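# Move flask from heating mantle to cork ring on desk

## Task

Lift the round-bottom flask out of its heating mantle and set it standing upright in one of the cork rings, with that ring placed on the desk; the cork rings start on the shelved bench by the window. The flask must never touch the floor and must not drop more than a few centimetres or be struck hard, since broken glass fails the job. At the end the flask must stay in place without the robot holding it, the gripper must be released and moved away, and the robot must be neither toppled nor left leaning.

## Robot and tools

ROBOT. A wheeled base with a vertical column, a tilting head, and two six-joint arms (left and right), each ending in a two-finger gripper. Folded, as at the start, it measures 0.73 m long, 0.62 m wide and 1.88 m tall, and its front sits 0.40 m ahead of the column. The base drives forward/back and turns in place; it cannot move sideways. Something may occasionally nudge a loose object.

FRAMES. Base frame: origin on the floor between the drive wheels, under the column; x forward, y left, z up, metres. left_hand and right_hand are reported in it: the point where the fingers meet (tips 8 mm further). The hand z axis is the finger direction (quat_wxyz rotates (0,0,1) onto it), y runs along the opening. The odometry frame is the base frame as it was when the scene began.

execute_actions. Argument actions: a list holding one action or none (none just reports state and images). An action may contain:
- base: exactly one key. translate_m = a relative drive in metres from the base's last reported position, forward positive, -3 to 3. rotate_rad = a relative turn in radians, left (counter-clockwise from above) positive, -3.2 to 3.2.
- joints: a dict of absolute targets by name. head_tilt_rad -0.61 to 1.308 (0 level, positive looks down). For each arm (prefix left_ or right_): joint1_rad -2.879 to 2.879, joint2_rad 0 to 3.141, joint3_rad 0 to 3.019, joint4_rad -1.692 to 1.57, joint5_rad -1.57 to 1.57 (positive swings hand to robot's right), joint6_rad -2.094 to 2.094 (positive rolls clockwise viewed from behind), gripper_m 0 to 0.093 = fingertip gap in metres. Done-tolerances: head 0.03, joints 1-6 0.045/0.14/0.09/0.055/0.03/0.035, gripper 0.003.
- speeds: optional caps for this action only, translate_m 0.05-0.8 m/s, rotate_rad 0.1-1 rad/s (defaults are the maxima). Arms ignore speeds.
All motions in an action start together. Joints you omit keep pushing toward earlier targets. Unknown keys or out-of-range values make the whole call rejected with no motion; so is a base move needing more than 8.667 s. An action ends by 15 s. cameras: list from cam_head_left, cam_head_right, cam_left_wrist, cam_right_wrist, nav_camera, all; omitted/null means all, [] means none. If a result reports a stop, the rest of the calls in that reply are skipped.

wait: seconds 0 to 10; nothing new commanded, returns state and images. zoom_image: camera plus region [x0, y0, x1, y1] in pixels of that camera's latest full 672x504 image, top-left origin, at most 504x504. finished_scene: scene = current scene number; irreversible, reports success; the flask must already be resting by itself.

ARM GEOMETRY. With left joint1 -1.57 (right +1.57) and joints 5, 6 at 0, the arm lies in a vertical plane pointing forward, 0.23 m beside the column. Let a = j2 - 0.35, b = 1.05 + j2 - j3, c = b - j4 (c = 1.57 means fingers straight down). Hand is about 0.12 + 0.39 sin a + 0.38 cos b + 0.25 cos c ahead and 1.46 + 0.39 cos a - 0.38 sin b - 0.25 sin c up. Example: j2, j3, j4 = 0.93, 0.78, 0.14 gives 0.60 ahead, 1.21 up. Real hands sit up to ~5 cm lower and nearer the column (~12 cm with heavy or distant loads); trust the reported hand position (1-3 cm). Empty reach about 1 m from the shoulder, lowest about 0.47 m up; the floor is out of reach. Loads, fingers down: 3.2 kg near 0.4 m ahead at 0.65-1.2 m height; 2 kg to 0.6 m; 1 kg to 0.8 m at 0.9-1.2 m; 0.3 kg to 0.6 m at 0.65-1.6 m. A gripper holds roughly 2-6 kg. Fingers flatter than ~1.2 rad below horizontal sag under weight.

GRIPPER. Fingers 7 cm long; outside width is opening +1 cm at tips, +5 cm at base; housing 10 x 7 cm; wrist camera sticks out 11 cm on one side. To grasp, command a gap smaller than the object; off_target is then expected. A reported gap staying 0.002 m or more above target means something is held.

FRICTION. Changes under ~0.03 rad (0.08 for joints 2, 3) may not move a joint despite done. For gentle contact, step about 0.05 rad per call from your previous target. A lowered hand may drift toward the column before rising.

RESULTS. base_status/joint_status: done, off_target (stopped short, may still push), contact_stop (base only, wheel stalled; back off 0.05 m before turning or retrying), time_out (holds where stopped, or a joint keeps a target at most 0.375/0.375/0.113/0.225/0.075/0.3 rad away and may resume if freed), not_followed / 'joint command not followed' with a cause line (a self-collision check withheld targets; reverse the offending joints by 0.05 rad or more, or move the other arm away). on_its_own lists uncommanded behaviour; its 'held at' is a target. To relieve a pushing arm, resend its reported joint values, accepting ~1 cm sag per kg held. base_odometry counts wheel turns; if turned_by_wheels and turned_by_imu differ by over ~4% and at least 0.05 rad, the base bumped or slipped. base_tilt in degrees (forward, right positive); a forward drop of 0.5 or more while moving means leaning back: reverse 0.05 m. motor_effort covers left_wheel and right_wheel only (percent, bracket = peak). wheel_motors_off = 1 while the wheels are cut out after ~3 s of hard pushing (2 s; base unheld). Joint torques, motor temperatures per arm, MOTOR HOT (from 85 °C) and OVER-TEMPERATURE FAULT (100 °C: that arm and gripper go limp and drop; keys show limit_stop_at_motor_heat) also appear.

CAMERAS. Each has pinhole+radial intrinsics K, distortion D and T_world_to_cam mapping base-frame points into camera coordinates, in OpenCV conventions; small errors exist, larger for wrist cameras.

AVOID. Dropping or knocking the flask, letting it near the floor, table tops catching the column, arms striking or pressing on each other (especially near the centre line or moving fast), long hard pushes that overheat motors, and ending while still gripping.

Each tool is called as name([rows], argument=value, ...), one row to a line, values as JSON.

## Session

execute_actions([
  {"joints":{"head_tilt_rad":0.3}},
])

Scene clock: 0.90 s.
Joint torques (N m, as the arm reports them, + toward a larger angle): left_arm=[-0.03 -8.16 -0.29 -0.99 -0.06 -0.01] | right_arm=[-0.96 -6.17 -0.95 -1.39  0.01 -0.03]
Motor temperatures (°C, as the motors report them): left_arm=[24 23 22 25 24 24] | right_arm=[25 27 22 26 25 23]
base_odometry: x=+0.000 y=+0.000 heading=+0.000 (m, m, rad; odometry frame)
turned_by_wheels: +0.000 (rad since the last result)
turned_by_imu: +0.000 (rad since the last result)
base_tilt: forward=-0.2 right=-0.4 (deg)
base_status: not commanded
joint_positions: head_tilt_rad=+0.319 left_joint1_rad=-1.566 left_joint2_rad=+0.856 left_joint3_rad=+0.407 left_joint4_rad=-0.976 left_joint5_rad=+0.013 left_joint6_rad=-0.090 left_gripper_m=+0.095 right_joint1_rad=+1.579 right_joint2_rad=+0.912 right_joint3_rad=+0.389 right_joint4_rad=-0.938 right_joint5_rad=-0.043 right_joint6_rad=+0.044 right_gripper_m=+0.094
joint_status: all done
wheel_motors_off: 0
motor_effort: left_wheel=+1(0) right_wheel=+0(1) (%)
left_hand: x=+0.1473 y=+0.2233 z=+1.2588 quat_wxyz=(+0.435, +0.045, -0.899, -0.015) (m; base frame)
right_hand: x=+0.1324 y=-0.2165 z=+1.2538 quat_wxyz=(+0.452, -0.026, -0.891, -0.011) (m; base frame)
pictures: cam_head_left, cam_head_right, cam_left_wrist, cam_right_wrist, nav_camera
camera_calibration (this result's frames):
cam_head_left: T_world_to_cam=[[0.0578204, -0.998126, 0.0200143, -0.0044278], [-0.297235, -0.0363503, -0.954112, 1.48445], [0.953052, 0.0492181, -0.29878, 0.341399], [0, 0, 0, 1]] pos_world=[0.116115, 0.0327375, 1.51842]
cam_head_right: T_world_to_cam=[[0.0654407, -0.997856, -0.00137467, -0.0522986], [-0.315657, -0.0193943, -0.948675, 1.48158], [0.946614, 0.0625159, -0.316249, 0.373601], [0, 0, 0, 1]] pos_world=[0.117439, -0.0468082, 1.52362]
Images, in order (width x height): cam_head_left 672x504, cam_head_right 672x504, cam_left_wrist 672x504, cam_right_wrist 672x504, nav_camera 672x504.

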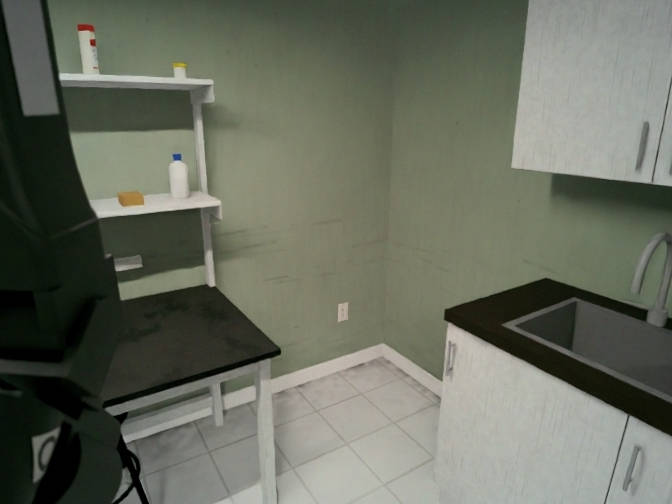

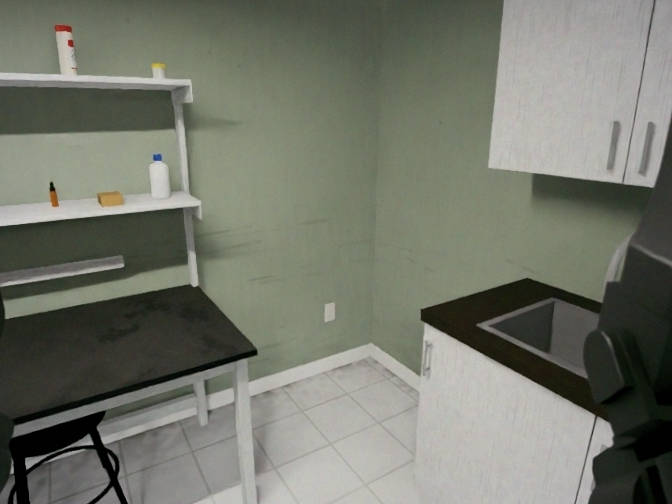

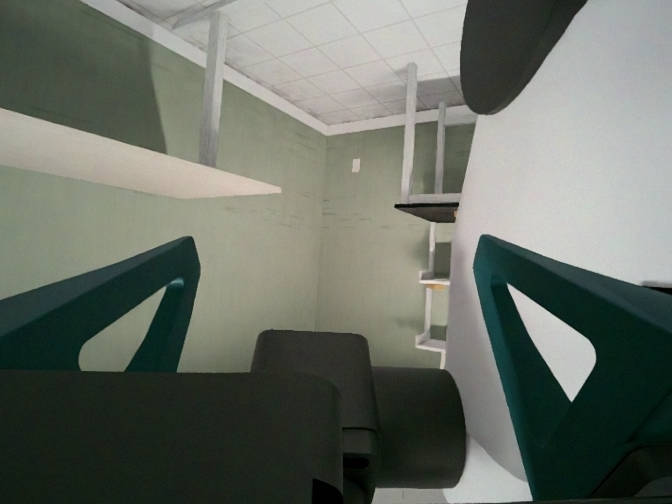

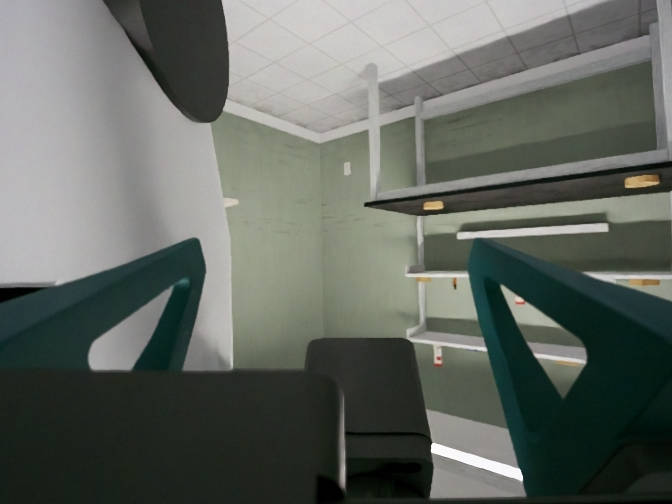

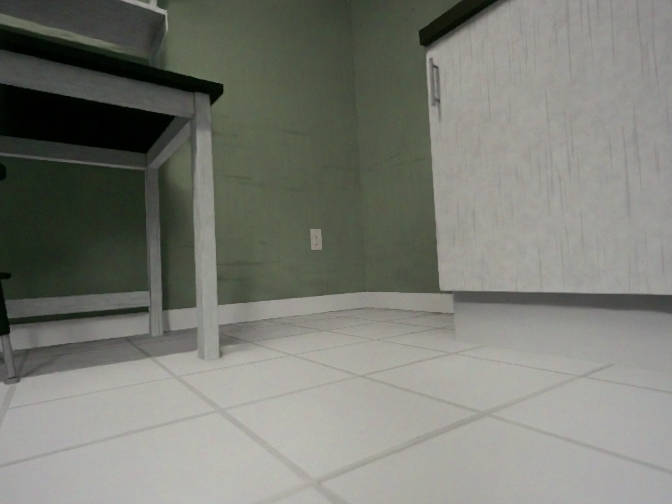

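execute_actions([
  {"base":{"rotate_rad":1.2}},
], cameras=["cam_head_left","cam_head_right"])

execute_actions([
  {"base":{"rotate_rad":1.2}},
], cameras=["cam_head_left","cam_head_right"])

execute_actions([
  {"base":{"rotate_rad":1.2}},
], cameras=["cam_head_left","cam_head_right"])

execute_actions([
  {"base":{"rotate_rad":1.2}},
], cameras=["cam_head_left","cam_head_right"])

Scene clock: 9.17 s.
Joint torques (N m, as the arm reports them, + toward a larger angle): left_arm=[-0.15 -7.98 -0.24 -1.01 -0.01 -0.01] | right_arm=[-0.93 -6.13 -0.86 -1.43  0.01 -0.03]
Motor temperatures (°C, as the motors report them): left_arm=[24 23 22 25 24 24] | right_arm=[25 27 22 26 25 23]
base_odometry: x=+0.000 y=+0.000 heading=+1.199 (m, m, rad; odometry frame)
turned_by_wheels: +1.199 (rad since the last result)
turned_by_imu: +1.181 (rad since the last result)
base_tilt: forward=-0.2 right=-0.4 (deg)
base_status: done
joint_positions: head_tilt_rad=+0.319 left_joint1_rad=-1.566 left_joint2_rad=+0.856 left_joint3_rad=+0.407 left_joint4_rad=-0.976 left_joint5_rad=+0.013 left_joint6_rad=-0.090 left_gripper_m=+0.095 right_joint1_rad=+1.579 right_joint2_rad=+0.912 right_joint3_rad=+0.389 right_joint4_rad=-0.938 right_joint5_rad=-0.043 right_joint6_rad=+0.044 right_gripper_m=+0.094
joint_status: not commanded
wheel_motors_off: 0
motor_effort: left_wheel=-3(44) right_wheel=+3(42) (%)
left_hand: x=+0.1473 y=+0.2233 z=+1.2588 quat_wxyz=(+0.435, +0.045, -0.899, -0.015) (m; base frame)
right_hand: x=+0.1324 y=-0.2165 z=+1.2538 quat_wxyz=(+0.452, -0.026, -0.891, -0.011) (m; base frame)
pictures: cam_head_left, cam_head_right
camera_calibration (this result's frames):
cam_head_left: T_world_to_cam=[[0.0578177, -0.998126, 0.0200221, -0.00443968], [-0.297107, -0.0363503, -0.954152, 1.4845], [0.953092, 0.0492181, -0.298652, 0.341199], [0, 0, 0, 1]] pos_world=[0.116118, 0.0327375, 1.51843]
cam_head_right: T_world_to_cam=[[0.0654409, -0.997856, -0.00136584, -0.0523122], [-0.315529, -0.0193943, -0.948718, 1.48164], [0.946657, 0.0625159, -0.316122, 0.373403], [0, 0, 0, 1]] pos_world=[0.117441, -0.0468082, 1.52363]
Images, in order (width x height): cam_head_left 672x504, cam_head_right 672x504.

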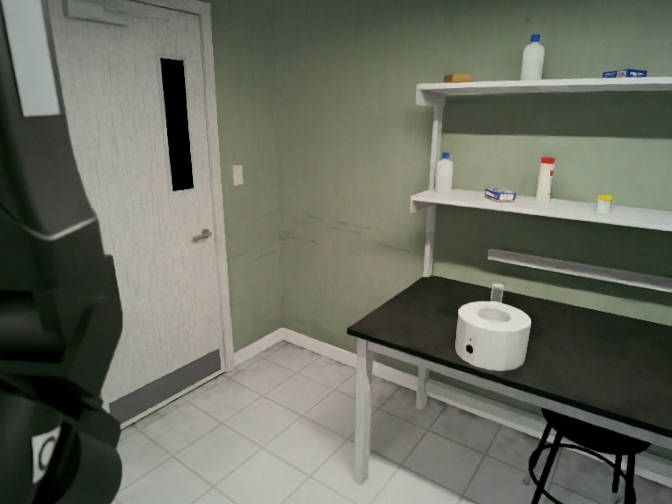

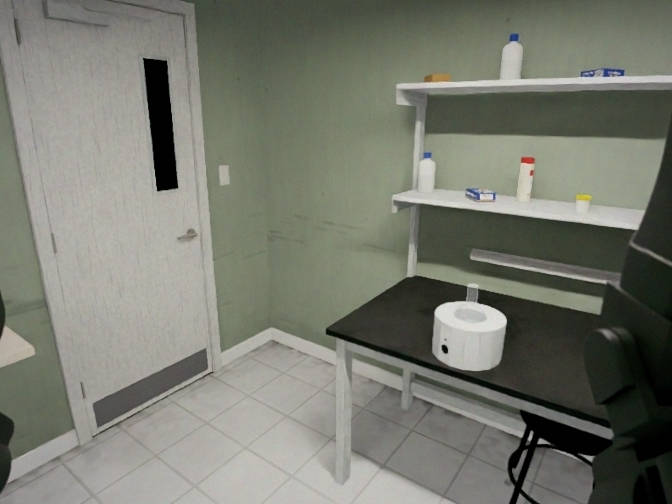

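Scene clock: 11.83 s.
Joint torques (N m, as the arm reports them, + toward a larger angle): left_arm=[-0.38 -8.12 -0.2  -1.1  -0.04  0.  ] | right_arm=[-0.89 -6.1  -0.96 -1.39  0.01 -0.03]
Motor temperatures (°C, as the motors report them): left_arm=[24 23 22 25 24 24] | right_arm=[25 27 22 26 25 23]
base_odometry: x=+0.000 y=+0.000 heading=+2.398 (m, m, rad; odometry frame)
turned_by_wheels: +1.199 (rad since the last result)
turned_by_imu: +1.186 (rad since the last result)
base_tilt: forward=-0.2 right=-0.4 (deg)
base_status: done
joint_positions: head_tilt_rad=+0.319 left_joint1_rad=-1.566 left_joint2_rad=+0.856 left_joint3_rad=+0.407 left_joint4_rad=-0.976 left_joint5_rad=+0.013 left_joint6_rad=-0.090 left_gripper_m=+0.095 right_joint1_rad=+1.579 right_joint2_rad=+0.912 right_joint3_rad=+0.389 right_joint4_rad=-0.938 right_joint5_rad=-0.043 right_joint6_rad=+0.044 right_gripper_m=+0.094
joint_status: not commanded
wheel_motors_off: 0
motor_effort: left_wheel=-3(30) right_wheel=+3(30) (%)
left_hand: x=+0.1473 y=+0.2233 z=+1.2588 quat_wxyz=(+0.435, +0.045, -0.899, -0.015) (m; base frame)
right_hand: x=+0.1324 y=-0.2165 z=+1.2538 quat_wxyz=(+0.452, -0.026, -0.891, -0.011) (m; base frame)
pictures: cam_head_left, cam_head_right
camera_calibration (this result's frames):
cam_head_left: T_world_to_cam=[[0.0578169, -0.998126, 0.0200243, -0.0044429], [-0.297072, -0.0363503, -0.954163, 1.48452], [0.953103, 0.0492181, -0.298617, 0.341145], [0, 0, 0, 1]] pos_world=[0.116119, 0.0327375, 1.51843]
cam_head_right: T_world_to_cam=[[0.0654409, -0.997856, -0.00136344, -0.0523159], [-0.315494, -0.0193943, -0.948729, 1.48166], [0.946668, 0.0625159, -0.316087, 0.373349], [0, 0, 0, 1]] pos_world=[0.117441, -0.0468082, 1.52363]
Images, in order (width x height): cam_head_left 672x504, cam_head_right 672x504.

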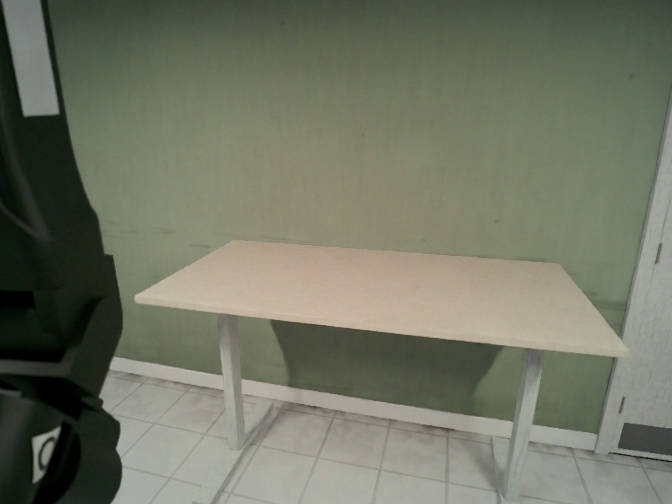

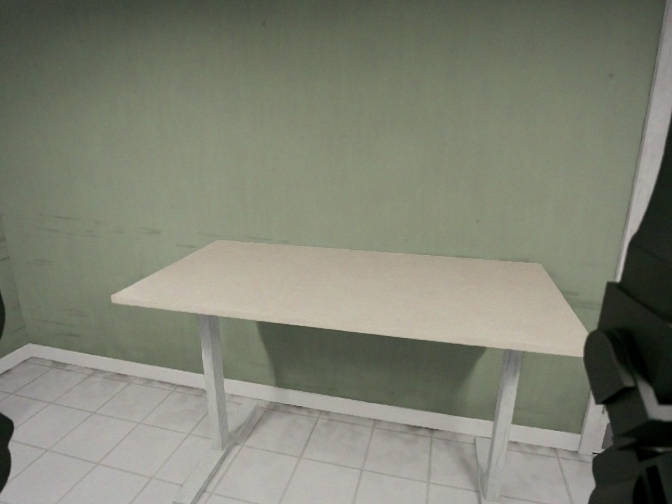

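Scene clock: 14.50 s.
Joint torques (N m, as the arm reports them, + toward a larger angle): left_arm=[ 0.04 -7.79 -0.41 -1.   -0.03 -0.02] | right_arm=[-0.98 -6.12 -0.91 -1.37  0.   -0.03]
Motor temperatures (°C, as the motors report them): left_arm=[24 23 22 25 24 24] | right_arm=[25 27 22 26 25 23]
base_odometry: x=+0.000 y=+0.000 heading=-2.686 (m, m, rad; odometry frame)
turned_by_wheels: +1.199 (rad since the last result)
turned_by_imu: +1.186 (rad since the last result)
base_tilt: forward=-0.2 right=-0.4 (deg)
base_status: done
joint_positions: head_tilt_rad=+0.319 left_joint1_rad=-1.566 left_joint2_rad=+0.856 left_joint3_rad=+0.407 left_joint4_rad=-0.976 left_joint5_rad=+0.013 left_joint6_rad=-0.090 left_gripper_m=+0.095 right_joint1_rad=+1.579 right_joint2_rad=+0.912 right_joint3_rad=+0.389 right_joint4_rad=-0.938 right_joint5_rad=-0.043 right_joint6_rad=+0.044 right_gripper_m=+0.095
joint_status: not commanded
wheel_motors_off: 0
motor_effort: left_wheel=-1(28) right_wheel=+3(31) (%)
left_hand: x=+0.1473 y=+0.2233 z=+1.2588 quat_wxyz=(+0.435, +0.045, -0.899, -0.015) (m; base frame)
right_hand: x=+0.1324 y=-0.2165 z=+1.2538 quat_wxyz=(+0.452, -0.026, -0.891, -0.011) (m; base frame)
pictures: cam_head_left, cam_head_right
camera_calibration (this result's frames):
cam_head_left: T_world_to_cam=[[0.0578165, -0.998126, 0.0200255, -0.00444484], [-0.297051, -0.0363503, -0.95417, 1.48453], [0.95311, 0.0492181, -0.298596, 0.341112], [0, 0, 0, 1]] pos_world=[0.116119, 0.0327375, 1.51843]
cam_head_right: T_world_to_cam=[[0.065441, -0.997856, -0.00136201, -0.0523181], [-0.315473, -0.0193943, -0.948736, 1.48167], [0.946675, 0.0625159, -0.316066, 0.373316], [0, 0, 0, 1]] pos_world=[0.117442, -0.0468082, 1.52363]
Images, in order (width x height): cam_head_left 672x504, cam_head_right 672x504.

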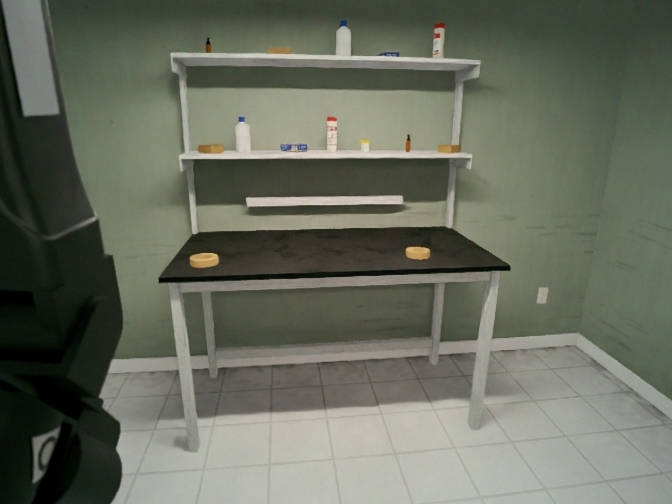

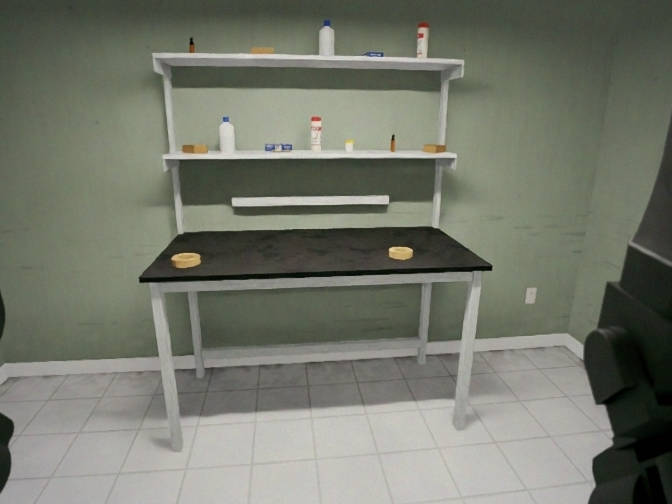

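Scene clock: 17.17 s.
Joint torques (N m, as the arm reports them, + toward a larger angle): left_arm=[-0.09 -8.59 -0.29 -1.06 -0.03 -0.03] | right_arm=[-0.95 -6.19 -0.91 -1.44  0.01 -0.04]
Motor temperatures (°C, as the motors report them): left_arm=[24 23 22 25 24 24] | right_arm=[25 27 22 26 25 23]
base_odometry: x=+0.000 y=+0.000 heading=-1.487 (m, m, rad; odometry frame)
turned_by_wheels: +1.199 (rad since the last result)
turned_by_imu: +1.186 (rad since the last result)
base_tilt: forward=-0.2 right=-0.4 (deg)
base_status: done
joint_positions: head_tilt_rad=+0.319 left_joint1_rad=-1.566 left_joint2_rad=+0.856 left_joint3_rad=+0.407 left_joint4_rad=-0.976 left_joint5_rad=+0.013 left_joint6_rad=-0.090 left_gripper_m=+0.095 right_joint1_rad=+1.579 right_joint2_rad=+0.912 right_joint3_rad=+0.389 right_joint4_rad=-0.938 right_joint5_rad=-0.043 right_joint6_rad=+0.044 right_gripper_m=+0.095
joint_status: not commanded
wheel_motors_off: 0
motor_effort: left_wheel=-3(30) right_wheel=+3(30) (%)
left_hand: x=+0.1473 y=+0.2233 z=+1.2588 quat_wxyz=(+0.435, +0.045, -0.899, -0.015) (m; base frame)
right_hand: x=+0.1324 y=-0.2165 z=+1.2538 quat_wxyz=(+0.452, -0.026, -0.891, -0.011) (m; base frame)
pictures: cam_head_left, cam_head_right
camera_calibration (this result's frames):
cam_head_left: T_world_to_cam=[[0.0578161, -0.998126, 0.0200265, -0.00444637], [-0.297034, -0.0363503, -0.954175, 1.48453], [0.953115, 0.0492181, -0.298579, 0.341087], [0, 0, 0, 1]] pos_world=[0.11612, 0.0327375, 1.51844]
cam_head_right: T_world_to_cam=[[0.065441, -0.997856, -0.00136087, -0.0523198], [-0.315457, -0.0193943, -0.948742, 1.48168], [0.946681, 0.0625159, -0.31605, 0.373291], [0, 0, 0, 1]] pos_world=[0.117442, -0.0468082, 1.52363]
Images, in order (width x height): cam_head_left 672x504, cam_head_right 672x504.

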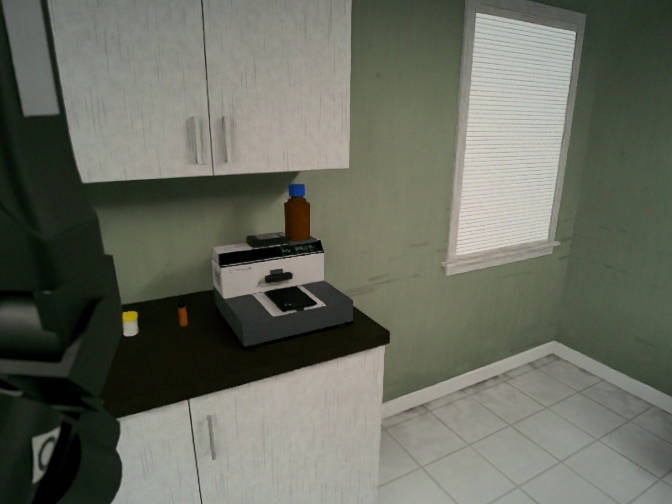

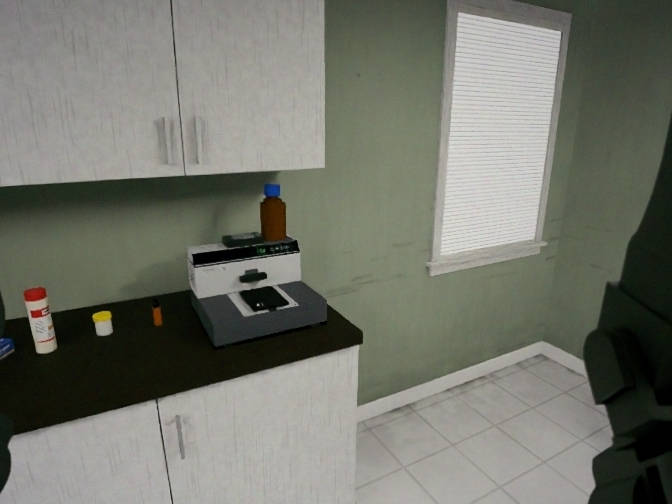

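execute_actions([
  {"base":{"rotate_rad":-1.2}},
], cameras=[])

execute_actions([
  {"base":{"translate_m":1.2},"joints":{"head_tilt_rad":0.7}},
], cameras=["cam_head_left","cam_head_right"])

Scene clock: 23.20 s.
Joint torques (N m, as the arm reports them, + toward a larger angle): left_arm=[ 0.07 -7.85 -0.22 -0.96 -0.06 -0.02] | right_arm=[-0.94 -6.15 -0.94 -1.42  0.02 -0.03]
Motor temperatures (°C, as the motors report them): left_arm=[24 23 22 25 24 24] | right_arm=[25 27 22 26 25 23]
base_odometry: x=+0.000 y=+0.000 heading=-2.686 (m, m, rad; odometry frame)
turned_by_wheels: -1.200 (rad since the last result)
turned_by_imu: -1.184 (rad since the last result)
base_tilt: forward=-0.2 right=-0.4 (deg)
base_status: done
joint_positions: head_tilt_rad=+0.319 left_joint1_rad=-1.566 left_joint2_rad=+0.856 left_joint3_rad=+0.407 left_joint4_rad=-0.976 left_joint5_rad=+0.013 left_joint6_rad=-0.090 left_gripper_m=+0.095 right_joint1_rad=+1.579 right_joint2_rad=+0.912 right_joint3_rad=+0.389 right_joint4_rad=-0.938 right_joint5_rad=-0.043 right_joint6_rad=+0.044 right_gripper_m=+0.095
joint_status: not commanded
wheel_motors_off: 0
motor_effort: left_wheel=+1(37) right_wheel=+0(34) (%)
left_hand: x=+0.1475 y=+0.2233 z=+1.2587 quat_wxyz=(+0.435, +0.045, -0.899, -0.015) (m; base frame)
right_hand: x=+0.1324 y=-0.2165 z=+1.2538 quat_wxyz=(+0.452, -0.026, -0.891, -0.011) (m; base frame)
pictures: none
No camera images: the call's "cameras" was empty. Leave "cameras" out to get every camera's image.

Scene clock: 26.60 s.
Joint torques (N m, as the arm reports them, + toward a larger angle): left_arm=[ 0.01 -8.05 -0.43 -1.09 -0.05  0.  ] | right_arm=[-0.94 -6.06 -0.94 -1.36  0.02 -0.03]
Motor temperatures (°C, as the motors report them): left_arm=[24 23 22 25 24 24] | right_arm=[25 27 22 26 25 23]
base_odometry: x=-1.078 y=-0.527 heading=-2.687 (m, m, rad; odometry frame)
turned_by_wheels: -0.001 (rad since the last result)
turned_by_imu: -0.002 (rad since the last result)
base_tilt: forward=-0.2 right=-0.4 (deg)
base_status: done
joint_positions: head_tilt_rad=+0.703 left_joint1_rad=-1.566 left_joint2_rad=+0.856 left_joint3_rad=+0.409 left_joint4_rad=-0.976 left_joint5_rad=+0.013 left_joint6_rad=-0.090 left_gripper_m=+0.095 right_joint1_rad=+1.579 right_joint2_rad=+0.912 right_joint3_rad=+0.389 right_joint4_rad=-0.938 right_joint5_rad=-0.043 right_joint6_rad=+0.044 right_gripper_m=+0.095
joint_status: all done
wheel_motors_off: 0
motor_effort: left_wheel=-2(58) right_wheel=+1(57) (%)
left_hand: x=+0.1483 y=+0.2233 z=+1.2584 quat_wxyz=(+0.435, +0.045, -0.899, -0.015) (m; base frame)
right_hand: x=+0.1324 y=-0.2165 z=+1.2538 quat_wxyz=(+0.452, -0.026, -0.891, -0.011) (m; base frame)
pictures: cam_head_left, cam_head_right
camera_calibration (this result's frames):
cam_head_left: T_world_to_cam=[[0.0611075, -0.998126, -0.00310403, 0.0310101], [-0.633023, -0.0363503, -0.773279, 1.22275], [0.771718, 0.0492181, -0.634058, 0.866794], [0, 0, 0, 1]] pos_world=[0.103216, 0.0327375, 1.49522]
cam_head_right: T_world_to_cam=[[0.0601601, -0.997856, -0.0257902, -0.0144346], [-0.648066, -0.0193943, -0.761337, 1.2097], [0.759204, 0.0625159, -0.647843, 0.893626], [0, 0, 0, 1]] pos_world=[0.106391, -0.0468082, 1.49955]
Images, in order (width x height): cam_head_left 672x504, cam_head_right 672x504.

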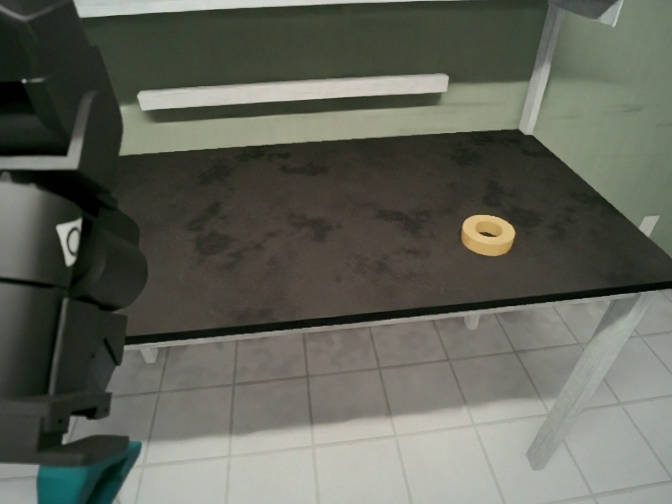

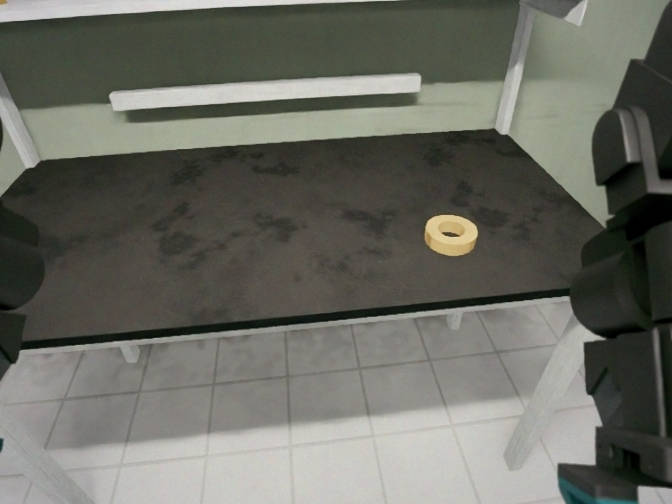

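execute_actions([
  {"joints":{"right_joint2_rad":1.45,"right_joint3_rad":1.285,"right_joint4_rad":-0.355,"right_joint5_rad":0,"right_joint6_rad":0,"right_gripper_m":0.06}},
], cameras=[])

execute_actions([
  {"base":{"translate_m":0.24},"joints":{"head_tilt_rad":0.85}},
], cameras=["cam_head_left","cam_right_wrist"])

Scene clock: 37.77 s.
Joint torques (N m, as the arm reports them, + toward a larger angle): left_arm=[-0.14 -7.72 -0.34 -0.96 -0.04 -0.02] | right_arm=[ -1.03 -15.72   3.77   0.92   0.12  -0.1 ]
Motor temperatures (°C, as the motors report them): left_arm=[24 23 22 25 24 24] | right_arm=[25 27 22 26 25 23]
base_odometry: x=-1.078 y=-0.527 heading=-2.687 (m, m, rad; odometry frame)
turned_by_wheels: +0.000 (rad since the last result)
turned_by_imu: -0.001 (rad since the last result)
base_tilt: forward=-0.2 right=-0.4 (deg)
base_status: not commanded
joint_positions: head_tilt_rad=+0.703 left_joint1_rad=-1.566 left_joint2_rad=+0.856 left_joint3_rad=+0.409 left_joint4_rad=-0.976 left_joint5_rad=+0.013 left_joint6_rad=-0.090 left_gripper_m=+0.095 right_joint1_rad=+1.579 right_joint2_rad=+1.441 right_joint3_rad=+1.281 right_joint4_rad=-0.359 right_joint5_rad=-0.002 right_joint6_rad=+0.006 right_gripper_m=+0.060
joint_status: all done
wheel_motors_off: 0
motor_effort: left_wheel=-3(2) right_wheel=+2(2) (%)
left_hand: x=+0.1483 y=+0.2233 z=+1.2584 quat_wxyz=(+0.435, +0.045, -0.899, -0.015) (m; base frame)
right_hand: x=+0.6027 y=-0.2200 z=+1.0297 quat_wxyz=(-0.002, -0.001, -1.000, -0.005) (m; base frame)
pictures: none
No camera images: the call's "cameras" was empty. Leave "cameras" out to get every camera's image.

Scene clock: 39.80 s.
Joint torques (N m, as the arm reports them, + toward a larger angle): left_arm=[-0.15 -8.09 -0.35 -0.97 -0.02  0.01] | right_arm=[ -0.92 -15.95   3.61   0.86   0.12  -0.1 ]
Motor temperatures (°C, as the motors report them): left_arm=[24 23 22 25 24 24] | right_arm=[25 27 22 26 25 23]
base_odometry: x=-1.294 y=-0.632 heading=-2.688 (m, m, rad; odometry frame)
turned_by_wheels: +0.000 (rad since the last result)
turned_by_imu: -0.001 (rad since the last result)
base_tilt: forward=-0.2 right=-0.4 (deg)
base_status: done
joint_positions: head_tilt_rad=+0.852 left_joint1_rad=-1.566 left_joint2_rad=+0.856 left_joint3_rad=+0.407 left_joint4_rad=-0.976 left_joint5_rad=+0.013 left_joint6_rad=-0.090 left_gripper_m=+0.095 right_joint1_rad=+1.579 right_joint2_rad=+1.441 right_joint3_rad=+1.281 right_joint4_rad=-0.359 right_joint5_rad=-0.002 right_joint6_rad=+0.006 right_gripper_m=+0.060
joint_status: all done
wheel_motors_off: 0
motor_effort: left_wheel=+1(34) right_wheel=+0(36) (%)
left_hand: x=+0.1477 y=+0.2233 z=+1.2586 quat_wxyz=(+0.435, +0.045, -0.899, -0.015) (m; base frame)
right_hand: x=+0.6032 y=-0.2200 z=+1.0298 quat_wxyz=(-0.003, -0.001, -1.000, -0.005) (m; base frame)
pictures: cam_head_left, cam_right_wrist
camera_calibration (this result's frames):
cam_head_left: T_world_to_cam=[[0.0599725, -0.998126, -0.0121273, 0.0449627], [-0.740648, -0.0363503, -0.670909, 1.07049], [0.669211, 0.0492181, -0.741441, 1.03729], [0, 0, 0, 1]] pos_world=[0.0959917, 0.0327375, 1.48783]
cam_right_wrist: T_world_to_cam=[[-0.00161088, -0.999962, 0.00858574, -0.228562], [-0.816565, 0.00627148, 0.57722, -0.0890339], [-0.577252, -0.00608098, -0.816544, 1.31166], [0, 0, 0, 1]] pos_world=[0.684087, -0.220018, 1.12438]
Images, in order (width x height): cam_head_left 672x504, cam_right_wrist 672x504.

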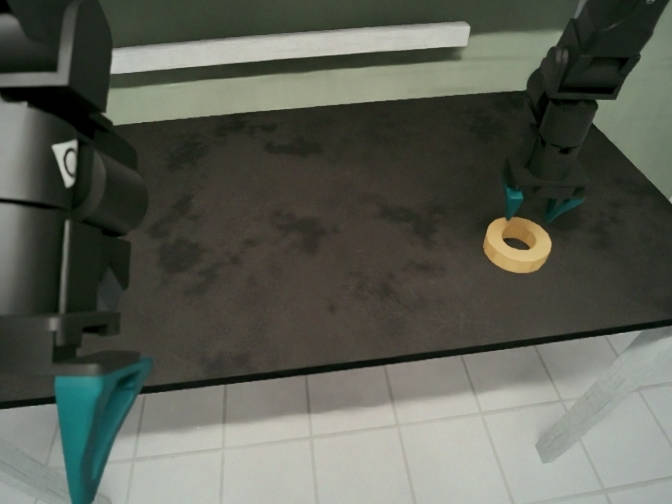

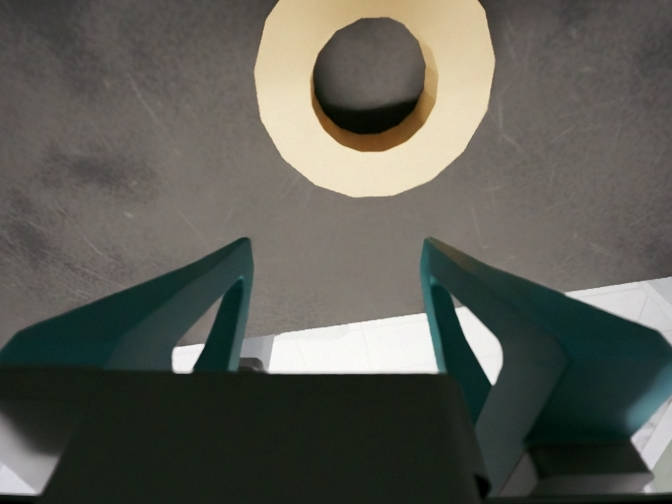

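execute_actions([
  {"base":{"rotate_rad":0.04},"joints":{"right_joint2_rad":1.667,"right_joint3_rad":1.557,"right_joint4_rad":-0.41}},
], cameras=["cam_head_left","cam_right_wrist"])

Scene clock: 46.87 s.
Joint torques (N m, as the arm reports them, + toward a larger angle): left_arm=[ 0.05 -8.35 -0.38 -1.02  0.   -0.01] | right_arm=[ -1.1  -17.06   5.76   0.45   0.08  -0.1 ]
Motor temperatures (°C, as the motors report them): left_arm=[24 23 22 25 24 24] | right_arm=[25 28 23 26 25 23]
base_odometry: x=-1.294 y=-0.633 heading=-2.650 (m, m, rad; odometry frame)
turned_by_wheels: +0.038 (rad since the last result)
turned_by_imu: +0.037 (rad since the last result)
base_tilt: forward=-0.1 right=-0.4 (deg)
base_status: done
joint_positions: head_tilt_rad=+0.852 left_joint1_rad=-1.566 left_joint2_rad=+0.856 left_joint3_rad=+0.407 left_joint4_rad=-0.976 left_joint5_rad=+0.013 left_joint6_rad=-0.090 left_gripper_m=+0.095 right_joint1_rad=+1.580 right_joint2_rad=+1.659 right_joint3_rad=+1.529 right_joint4_rad=-0.404 right_joint5_rad=-0.001 right_joint6_rad=+0.006 right_gripper_m=+0.060
joint_status: all done
wheel_motors_off: 0
motor_effort: left_wheel=+0(39) right_wheel=+1(39) (%)
left_hand: x=+0.1477 y=+0.2233 z=+1.2586 quat_wxyz=(+0.435, +0.045, -0.899, -0.015) (m; base frame)
right_hand: x=+0.6395 y=-0.2187 z=+0.9556 quat_wxyz=(+0.006, -0.001, -1.000, -0.005) (m; base frame)
pictures: cam_head_left, cam_right_wrist
camera_calibration (this result's frames):
cam_head_left: T_world_to_cam=[[0.0599725, -0.998126, -0.0121273, 0.0449627], [-0.740648, -0.0363503, -0.670909, 1.07049], [0.669211, 0.0492181, -0.741441, 1.03729], [0, 0, 0, 1]] pos_world=[0.0959917, 0.0327375, 1.48783]
cam_right_wrist: T_world_to_cam=[[-0.000771053, -0.999961, 0.00882869, -0.227358], [-0.806994, 0.00583608, 0.59053, -0.0354487], [-0.590559, -0.00666937, -0.806967, 1.27126], [0, 0, 0, 1]] pos_world=[0.721969, -0.218663, 1.0488]
Images, in order (width x height): cam_head_left 672x504, cam_right_wrist 672x504.

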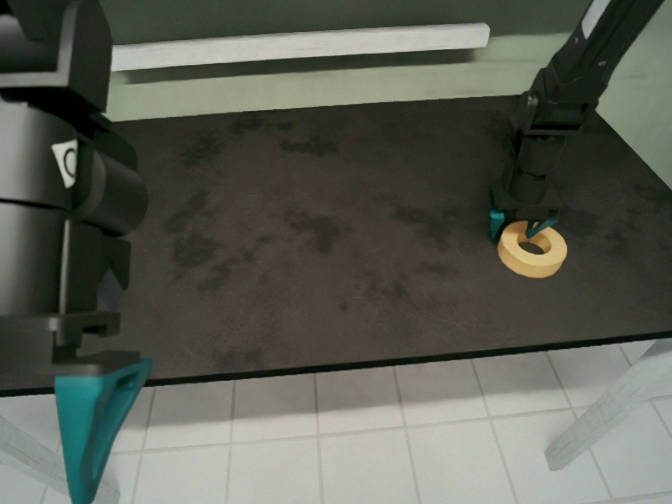

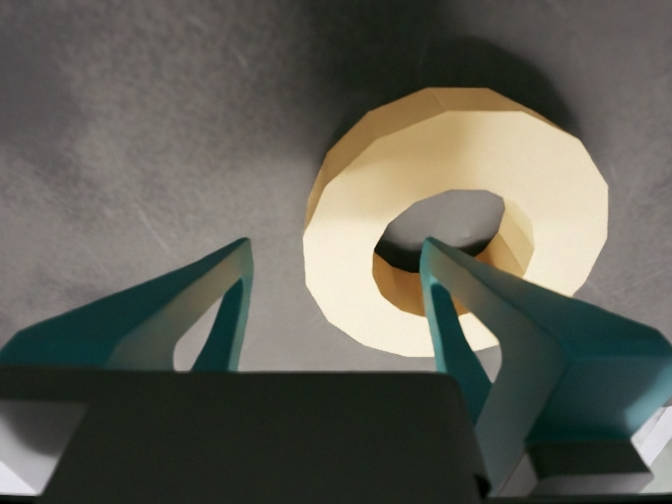

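execute_actions([
  {"joints":{"right_joint2_rad":1.75,"right_joint4_rad":-0.31}},
], cameras=["cam_head_left","cam_right_wrist"])

Scene clock: 50.97 s.
Joint torques (N m, as the arm reports them, + toward a larger angle): left_arm=[-0.37 -8.11 -0.31 -1.1  -0.04 -0.04] | right_arm=[ -1.17 -16.     4.33   1.06   0.1   -0.11]
Motor temperatures (°C, as the motors report them): left_arm=[24 23 22 25 24 24] | right_arm=[25 29 23 26 25 23]
base_odometry: x=-1.294 y=-0.633 heading=-2.650 (m, m, rad; odometry frame)
turned_by_wheels: +0.000 (rad since the last result)
turned_by_imu: -0.001 (rad since the last result)
base_tilt: forward=-0.1 right=-0.4 (deg)
base_status: not commanded
joint_positions: head_tilt_rad=+0.852 left_joint1_rad=-1.566 left_joint2_rad=+0.856 left_joint3_rad=+0.407 left_joint4_rad=-0.976 left_joint5_rad=+0.013 left_joint6_rad=-0.090 left_gripper_m=+0.095 right_joint1_rad=+1.580 right_joint2_rad=+1.730 right_joint3_rad=+1.542 right_joint4_rad=-0.318 right_joint5_rad=-0.002 right_joint6_rad=+0.007 right_gripper_m=+0.060
joint_status: all done
wheel_motors_off: 0
motor_effort: left_wheel=-4(2) right_wheel=+3(3) (%)
left_hand: x=+0.1475 y=+0.2233 z=+1.2587 quat_wxyz=(+0.435, +0.045, -0.899, -0.015) (m; base frame)
right_hand: x=+0.6320 y=-0.2184 z=+0.9213 quat_wxyz=(-0.009, -0.001, -1.000, -0.005) (m; base frame)
pictures: cam_head_left, cam_right_wrist
camera_calibration (this result's frames):
cam_head_left: T_world_to_cam=[[0.0599725, -0.998126, -0.0121273, 0.0449627], [-0.740648, -0.0363503, -0.670909, 1.07049], [0.669211, 0.0492181, -0.741441, 1.03729], [0, 0, 0, 1]] pos_world=[0.0959917, 0.0327375, 1.48783]
cam_right_wrist: T_world_to_cam=[[-0.00200953, -0.999964, 0.00827226, -0.225463], [-0.823762, 0.00634515, 0.566901, 0.0112741], [-0.566933, -0.00567517, -0.823745, 1.23992], [0, 0, 0, 1]] pos_world=[0.711784, -0.21849, 1.01685]
Images, in order (width x height): cam_head_left 672x504, cam_right_wrist 672x504.

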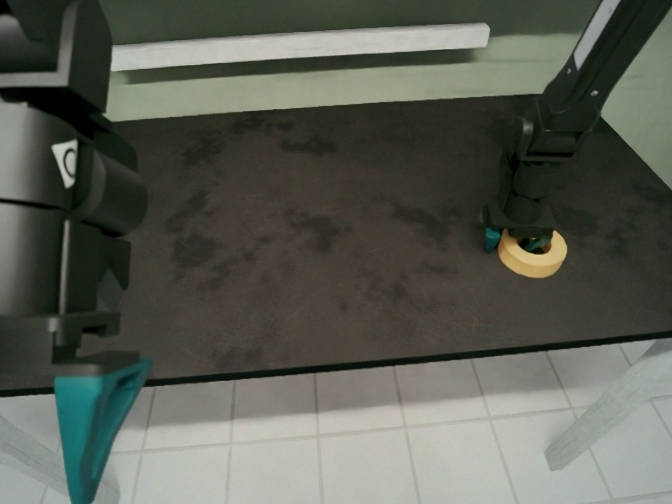

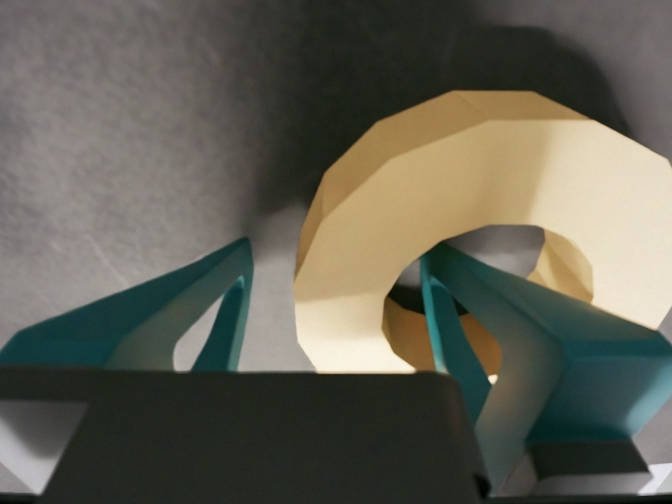

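execute_actions([
  {"joints":{"right_gripper_m":0.0}},
], cameras=[])

execute_actions([
  {"joints":{"right_joint2_rad":1.25,"right_joint3_rad":1.285,"right_joint4_rad":-0.555}},
], cameras=["cam_head_left"])

execute_actions([
  {"base":{"translate_m":-1.0},"joints":{"head_tilt_rad":0.5}},
], cameras=[])

execute_actions([
  {"base":{"rotate_rad":-1.5}},
], cameras=["cam_head_left","cam_head_right"])

Scene clock: 57.17 s.
Joint torques (N m, as the arm reports them, + toward a larger angle): left_arm=[-0.43 -7.87 -0.29 -1.   -0.05 -0.02] | right_arm=[ -1.18 -16.18   4.37   1.05   0.13  -0.1 ]
Motor temperatures (°C, as the motors report them): left_arm=[24 23 22 25 24 24] | right_arm=[25 29 23 26 25 23]
base_odometry: x=-1.294 y=-0.633 heading=-2.650 (m, m, rad; odometry frame)
turned_by_wheels: +0.000 (rad since the last result)
turned_by_imu: -0.001 (rad since the last result)
base_tilt: forward=-0.2 right=-0.4 (deg)
base_status: not commanded
joint_positions: head_tilt_rad=+0.852 left_joint1_rad=-1.566 left_joint2_rad=+0.856 left_joint3_rad=+0.407 left_joint4_rad=-0.976 left_joint5_rad=+0.013 left_joint6_rad=-0.090 left_gripper_m=+0.095 right_joint1_rad=+1.580 right_joint2_rad=+1.730 right_joint3_rad=+1.542 right_joint4_rad=-0.318 right_joint5_rad=-0.002 right_joint6_rad=+0.006 right_gripper_m=+0.024
joint_status: right_gripper_m off_target (ended at +0.024, target +0.000)
wheel_motors_off: 0
motor_effort: left_wheel=-4(4) right_wheel=+3(3) (%)
left_hand: x=+0.1475 y=+0.2233 z=+1.2587 quat_wxyz=(+0.435, +0.045, -0.899, -0.015) (m; base frame)
right_hand: x=+0.6320 y=-0.2183 z=+0.9213 quat_wxyz=(-0.009, -0.001, -1.000, -0.005) (m; base frame)
pictures: none
No camera images: the call's "cameras" was empty. Leave "cameras" out to get every camera's image.

Scene clock: 58.57 s.
Joint torques (N m, as the arm reports them, + toward a larger angle): left_arm=[-0.27 -8.49 -0.29 -1.08 -0.05  0.01] | right_arm=[ -1.04 -15.02   5.15   0.86   0.12  -0.1 ]
Motor temperatures (°C, as the motors report them): left_arm=[24 23 22 25 24 24] | right_arm=[25 29 23 26 25 23]
base_odometry: x=-1.294 y=-0.633 heading=-2.650 (m, m, rad; odometry frame)
turned_by_wheels: +0.000 (rad since the last result)
turned_by_imu: +0.000 (rad since the last result)
base_tilt: forward=-0.2 right=-0.4 (deg)
base_status: not commanded
joint_positions: head_tilt_rad=+0.852 left_joint1_rad=-1.566 left_joint2_rad=+0.856 left_joint3_rad=+0.407 left_joint4_rad=-0.976 left_joint5_rad=+0.013 left_joint6_rad=-0.090 left_gripper_m=+0.095 right_joint1_rad=+1.580 right_joint2_rad=+1.226 right_joint3_rad=+1.282 right_joint4_rad=-0.558 right_joint5_rad=-0.002 right_joint6_rad=+0.006 right_gripper_m=+0.024
joint_status: all done
wheel_motors_off: 0
motor_effort: left_wheel=-2(5) right_wheel=+4(4) (%)
left_hand: x=+0.1473 y=+0.2233 z=+1.2588 quat_wxyz=(+0.435, +0.045, -0.899, -0.015) (m; base frame)
right_hand: x=+0.6346 y=-0.2200 z=+1.1358 quat_wxyz=(-0.010, -0.001, -1.000, -0.005) (m; base frame)
pictures: cam_head_left
camera_calibration (this result's frames):
cam_head_left: T_world_to_cam=[[0.0599725, -0.998126, -0.0121273, 0.0449627], [-0.740648, -0.0363503, -0.670909, 1.07049], [0.669211, 0.0492181, -0.741441, 1.03729], [0, 0, 0, 1]] pos_world=[0.0959917, 0.0327375, 1.48783]
Images, in order (width x height): cam_head_left 672x504.

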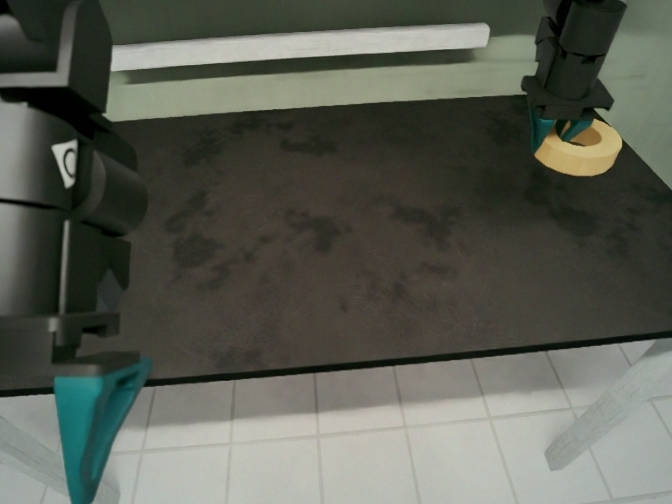

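Scene clock: 61.80 s.
Joint torques (N m, as the arm reports them, + toward a larger angle): left_arm=[-0.4  -7.85 -0.07 -1.   -0.06 -0.03] | right_arm=[ -1.03 -14.85   5.23   0.83   0.12  -0.1 ]
Motor temperatures (°C, as the motors report them): left_arm=[24 23 22 25 24 24] | right_arm=[25 29 23 26 25 23]
base_odometry: x=-0.413 y=-0.160 heading=-2.650 (m, m, rad; odometry frame)
turned_by_wheels: +0.000 (rad since the last result)
turned_by_imu: +0.000 (rad since the last result)
base_tilt: forward=-0.2 right=-0.4 (deg)
base_status: done
joint_positions: head_tilt_rad=+0.518 left_joint1_rad=-1.566 left_joint2_rad=+0.856 left_joint3_rad=+0.403 left_joint4_rad=-0.976 left_joint5_rad=+0.013 left_joint6_rad=-0.090 left_gripper_m=+0.095 right_joint1_rad=+1.580 right_joint2_rad=+1.228 right_joint3_rad=+1.281 right_joint4_rad=-0.558 right_joint5_rad=-0.002 right_joint6_rad=+0.006 right_gripper_m=+0.024
joint_status: all done
wheel_motors_off: 0
motor_effort: left_wheel=+0(62) right_wheel=+0(56) (%)
left_hand: x=+0.1452 y=+0.2233 z=+1.2594 quat_wxyz=(+0.437, +0.045, -0.898, -0.015) (m; base frame)
right_hand: x=+0.6340 y=-0.2200 z=+1.1351 quat_wxyz=(-0.010, -0.001, -1.000, -0.005) (m; base frame)
pictures: none
No camera images: the call's "cameras" was empty. Leave "cameras" out to get every camera's image.

Scene clock: 64.83 s.
Joint torques (N m, as the arm reports them, + toward a larger angle): left_arm=[-0.45 -8.24 -0.1  -1.05 -0.03 -0.01] | right_arm=[ -0.99 -14.76   5.18   0.84   0.08  -0.1 ]
Motor temperatures (°C, as the motors report them): left_arm=[24 23 22 25 24 24] | right_arm=[25 29 23 26 25 23]
base_odometry: x=-0.413 y=-0.160 heading=+2.135 (m, m, rad; odometry frame)
turned_by_wheels: -1.499 (rad since the last result)
turned_by_imu: -1.482 (rad since the last result)
base_tilt: forward=-0.2 right=-0.3 (deg)
base_status: done
joint_positions: head_tilt_rad=+0.518 left_joint1_rad=-1.566 left_joint2_rad=+0.856 left_joint3_rad=+0.405 left_joint4_rad=-0.976 left_joint5_rad=+0.013 left_joint6_rad=-0.090 left_gripper_m=+0.095 right_joint1_rad=+1.580 right_joint2_rad=+1.228 right_joint3_rad=+1.281 right_joint4_rad=-0.558 right_joint5_rad=-0.002 right_joint6_rad=+0.006 right_gripper_m=+0.024
joint_status: not commanded
wheel_motors_off: 0
motor_effort: left_wheel=+5(54) right_wheel=-3(39) (%)
left_hand: x=+0.1463 y=+0.2233 z=+1.2591 quat_wxyz=(+0.436, +0.045, -0.899, -0.015) (m; base frame)
right_hand: x=+0.6340 y=-0.2201 z=+1.1351 quat_wxyz=(-0.010, -0.001, -1.000, -0.005) (m; base frame)
pictures: cam_head_left, cam_head_right
camera_calibration (this result's frames):
cam_head_left: T_world_to_cam=[[0.0606309, -0.998126, 0.00822529, 0.0135868], [-0.479461, -0.0363503, -0.87681, 1.37451], [0.875466, 0.0492181, -0.480766, 0.625537], [0, 0, 0, 1]] pos_world=[0.110565, 0.0327375, 1.50581]
cam_head_right: T_world_to_cam=[[0.063886, -0.997856, -0.0142461, -0.0323988], [-0.496449, -0.0193943, -0.867849, 1.36615], [0.865712, 0.0625159, -0.496624, 0.655423], [0, 0, 0, 1]] pos_world=[0.112887, -0.0468082, 1.51065]
Images, in order (width x height): cam_head_left 672x504, cam_head_right 672x504.

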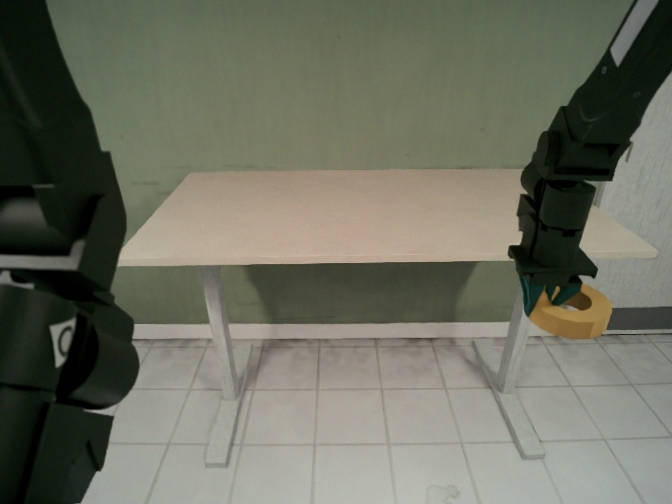

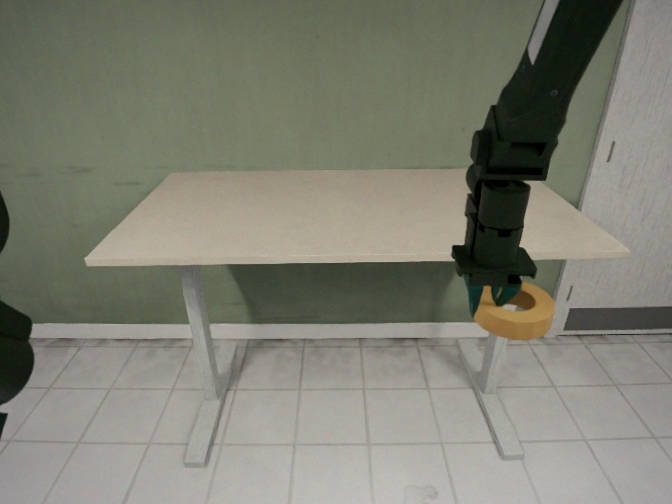

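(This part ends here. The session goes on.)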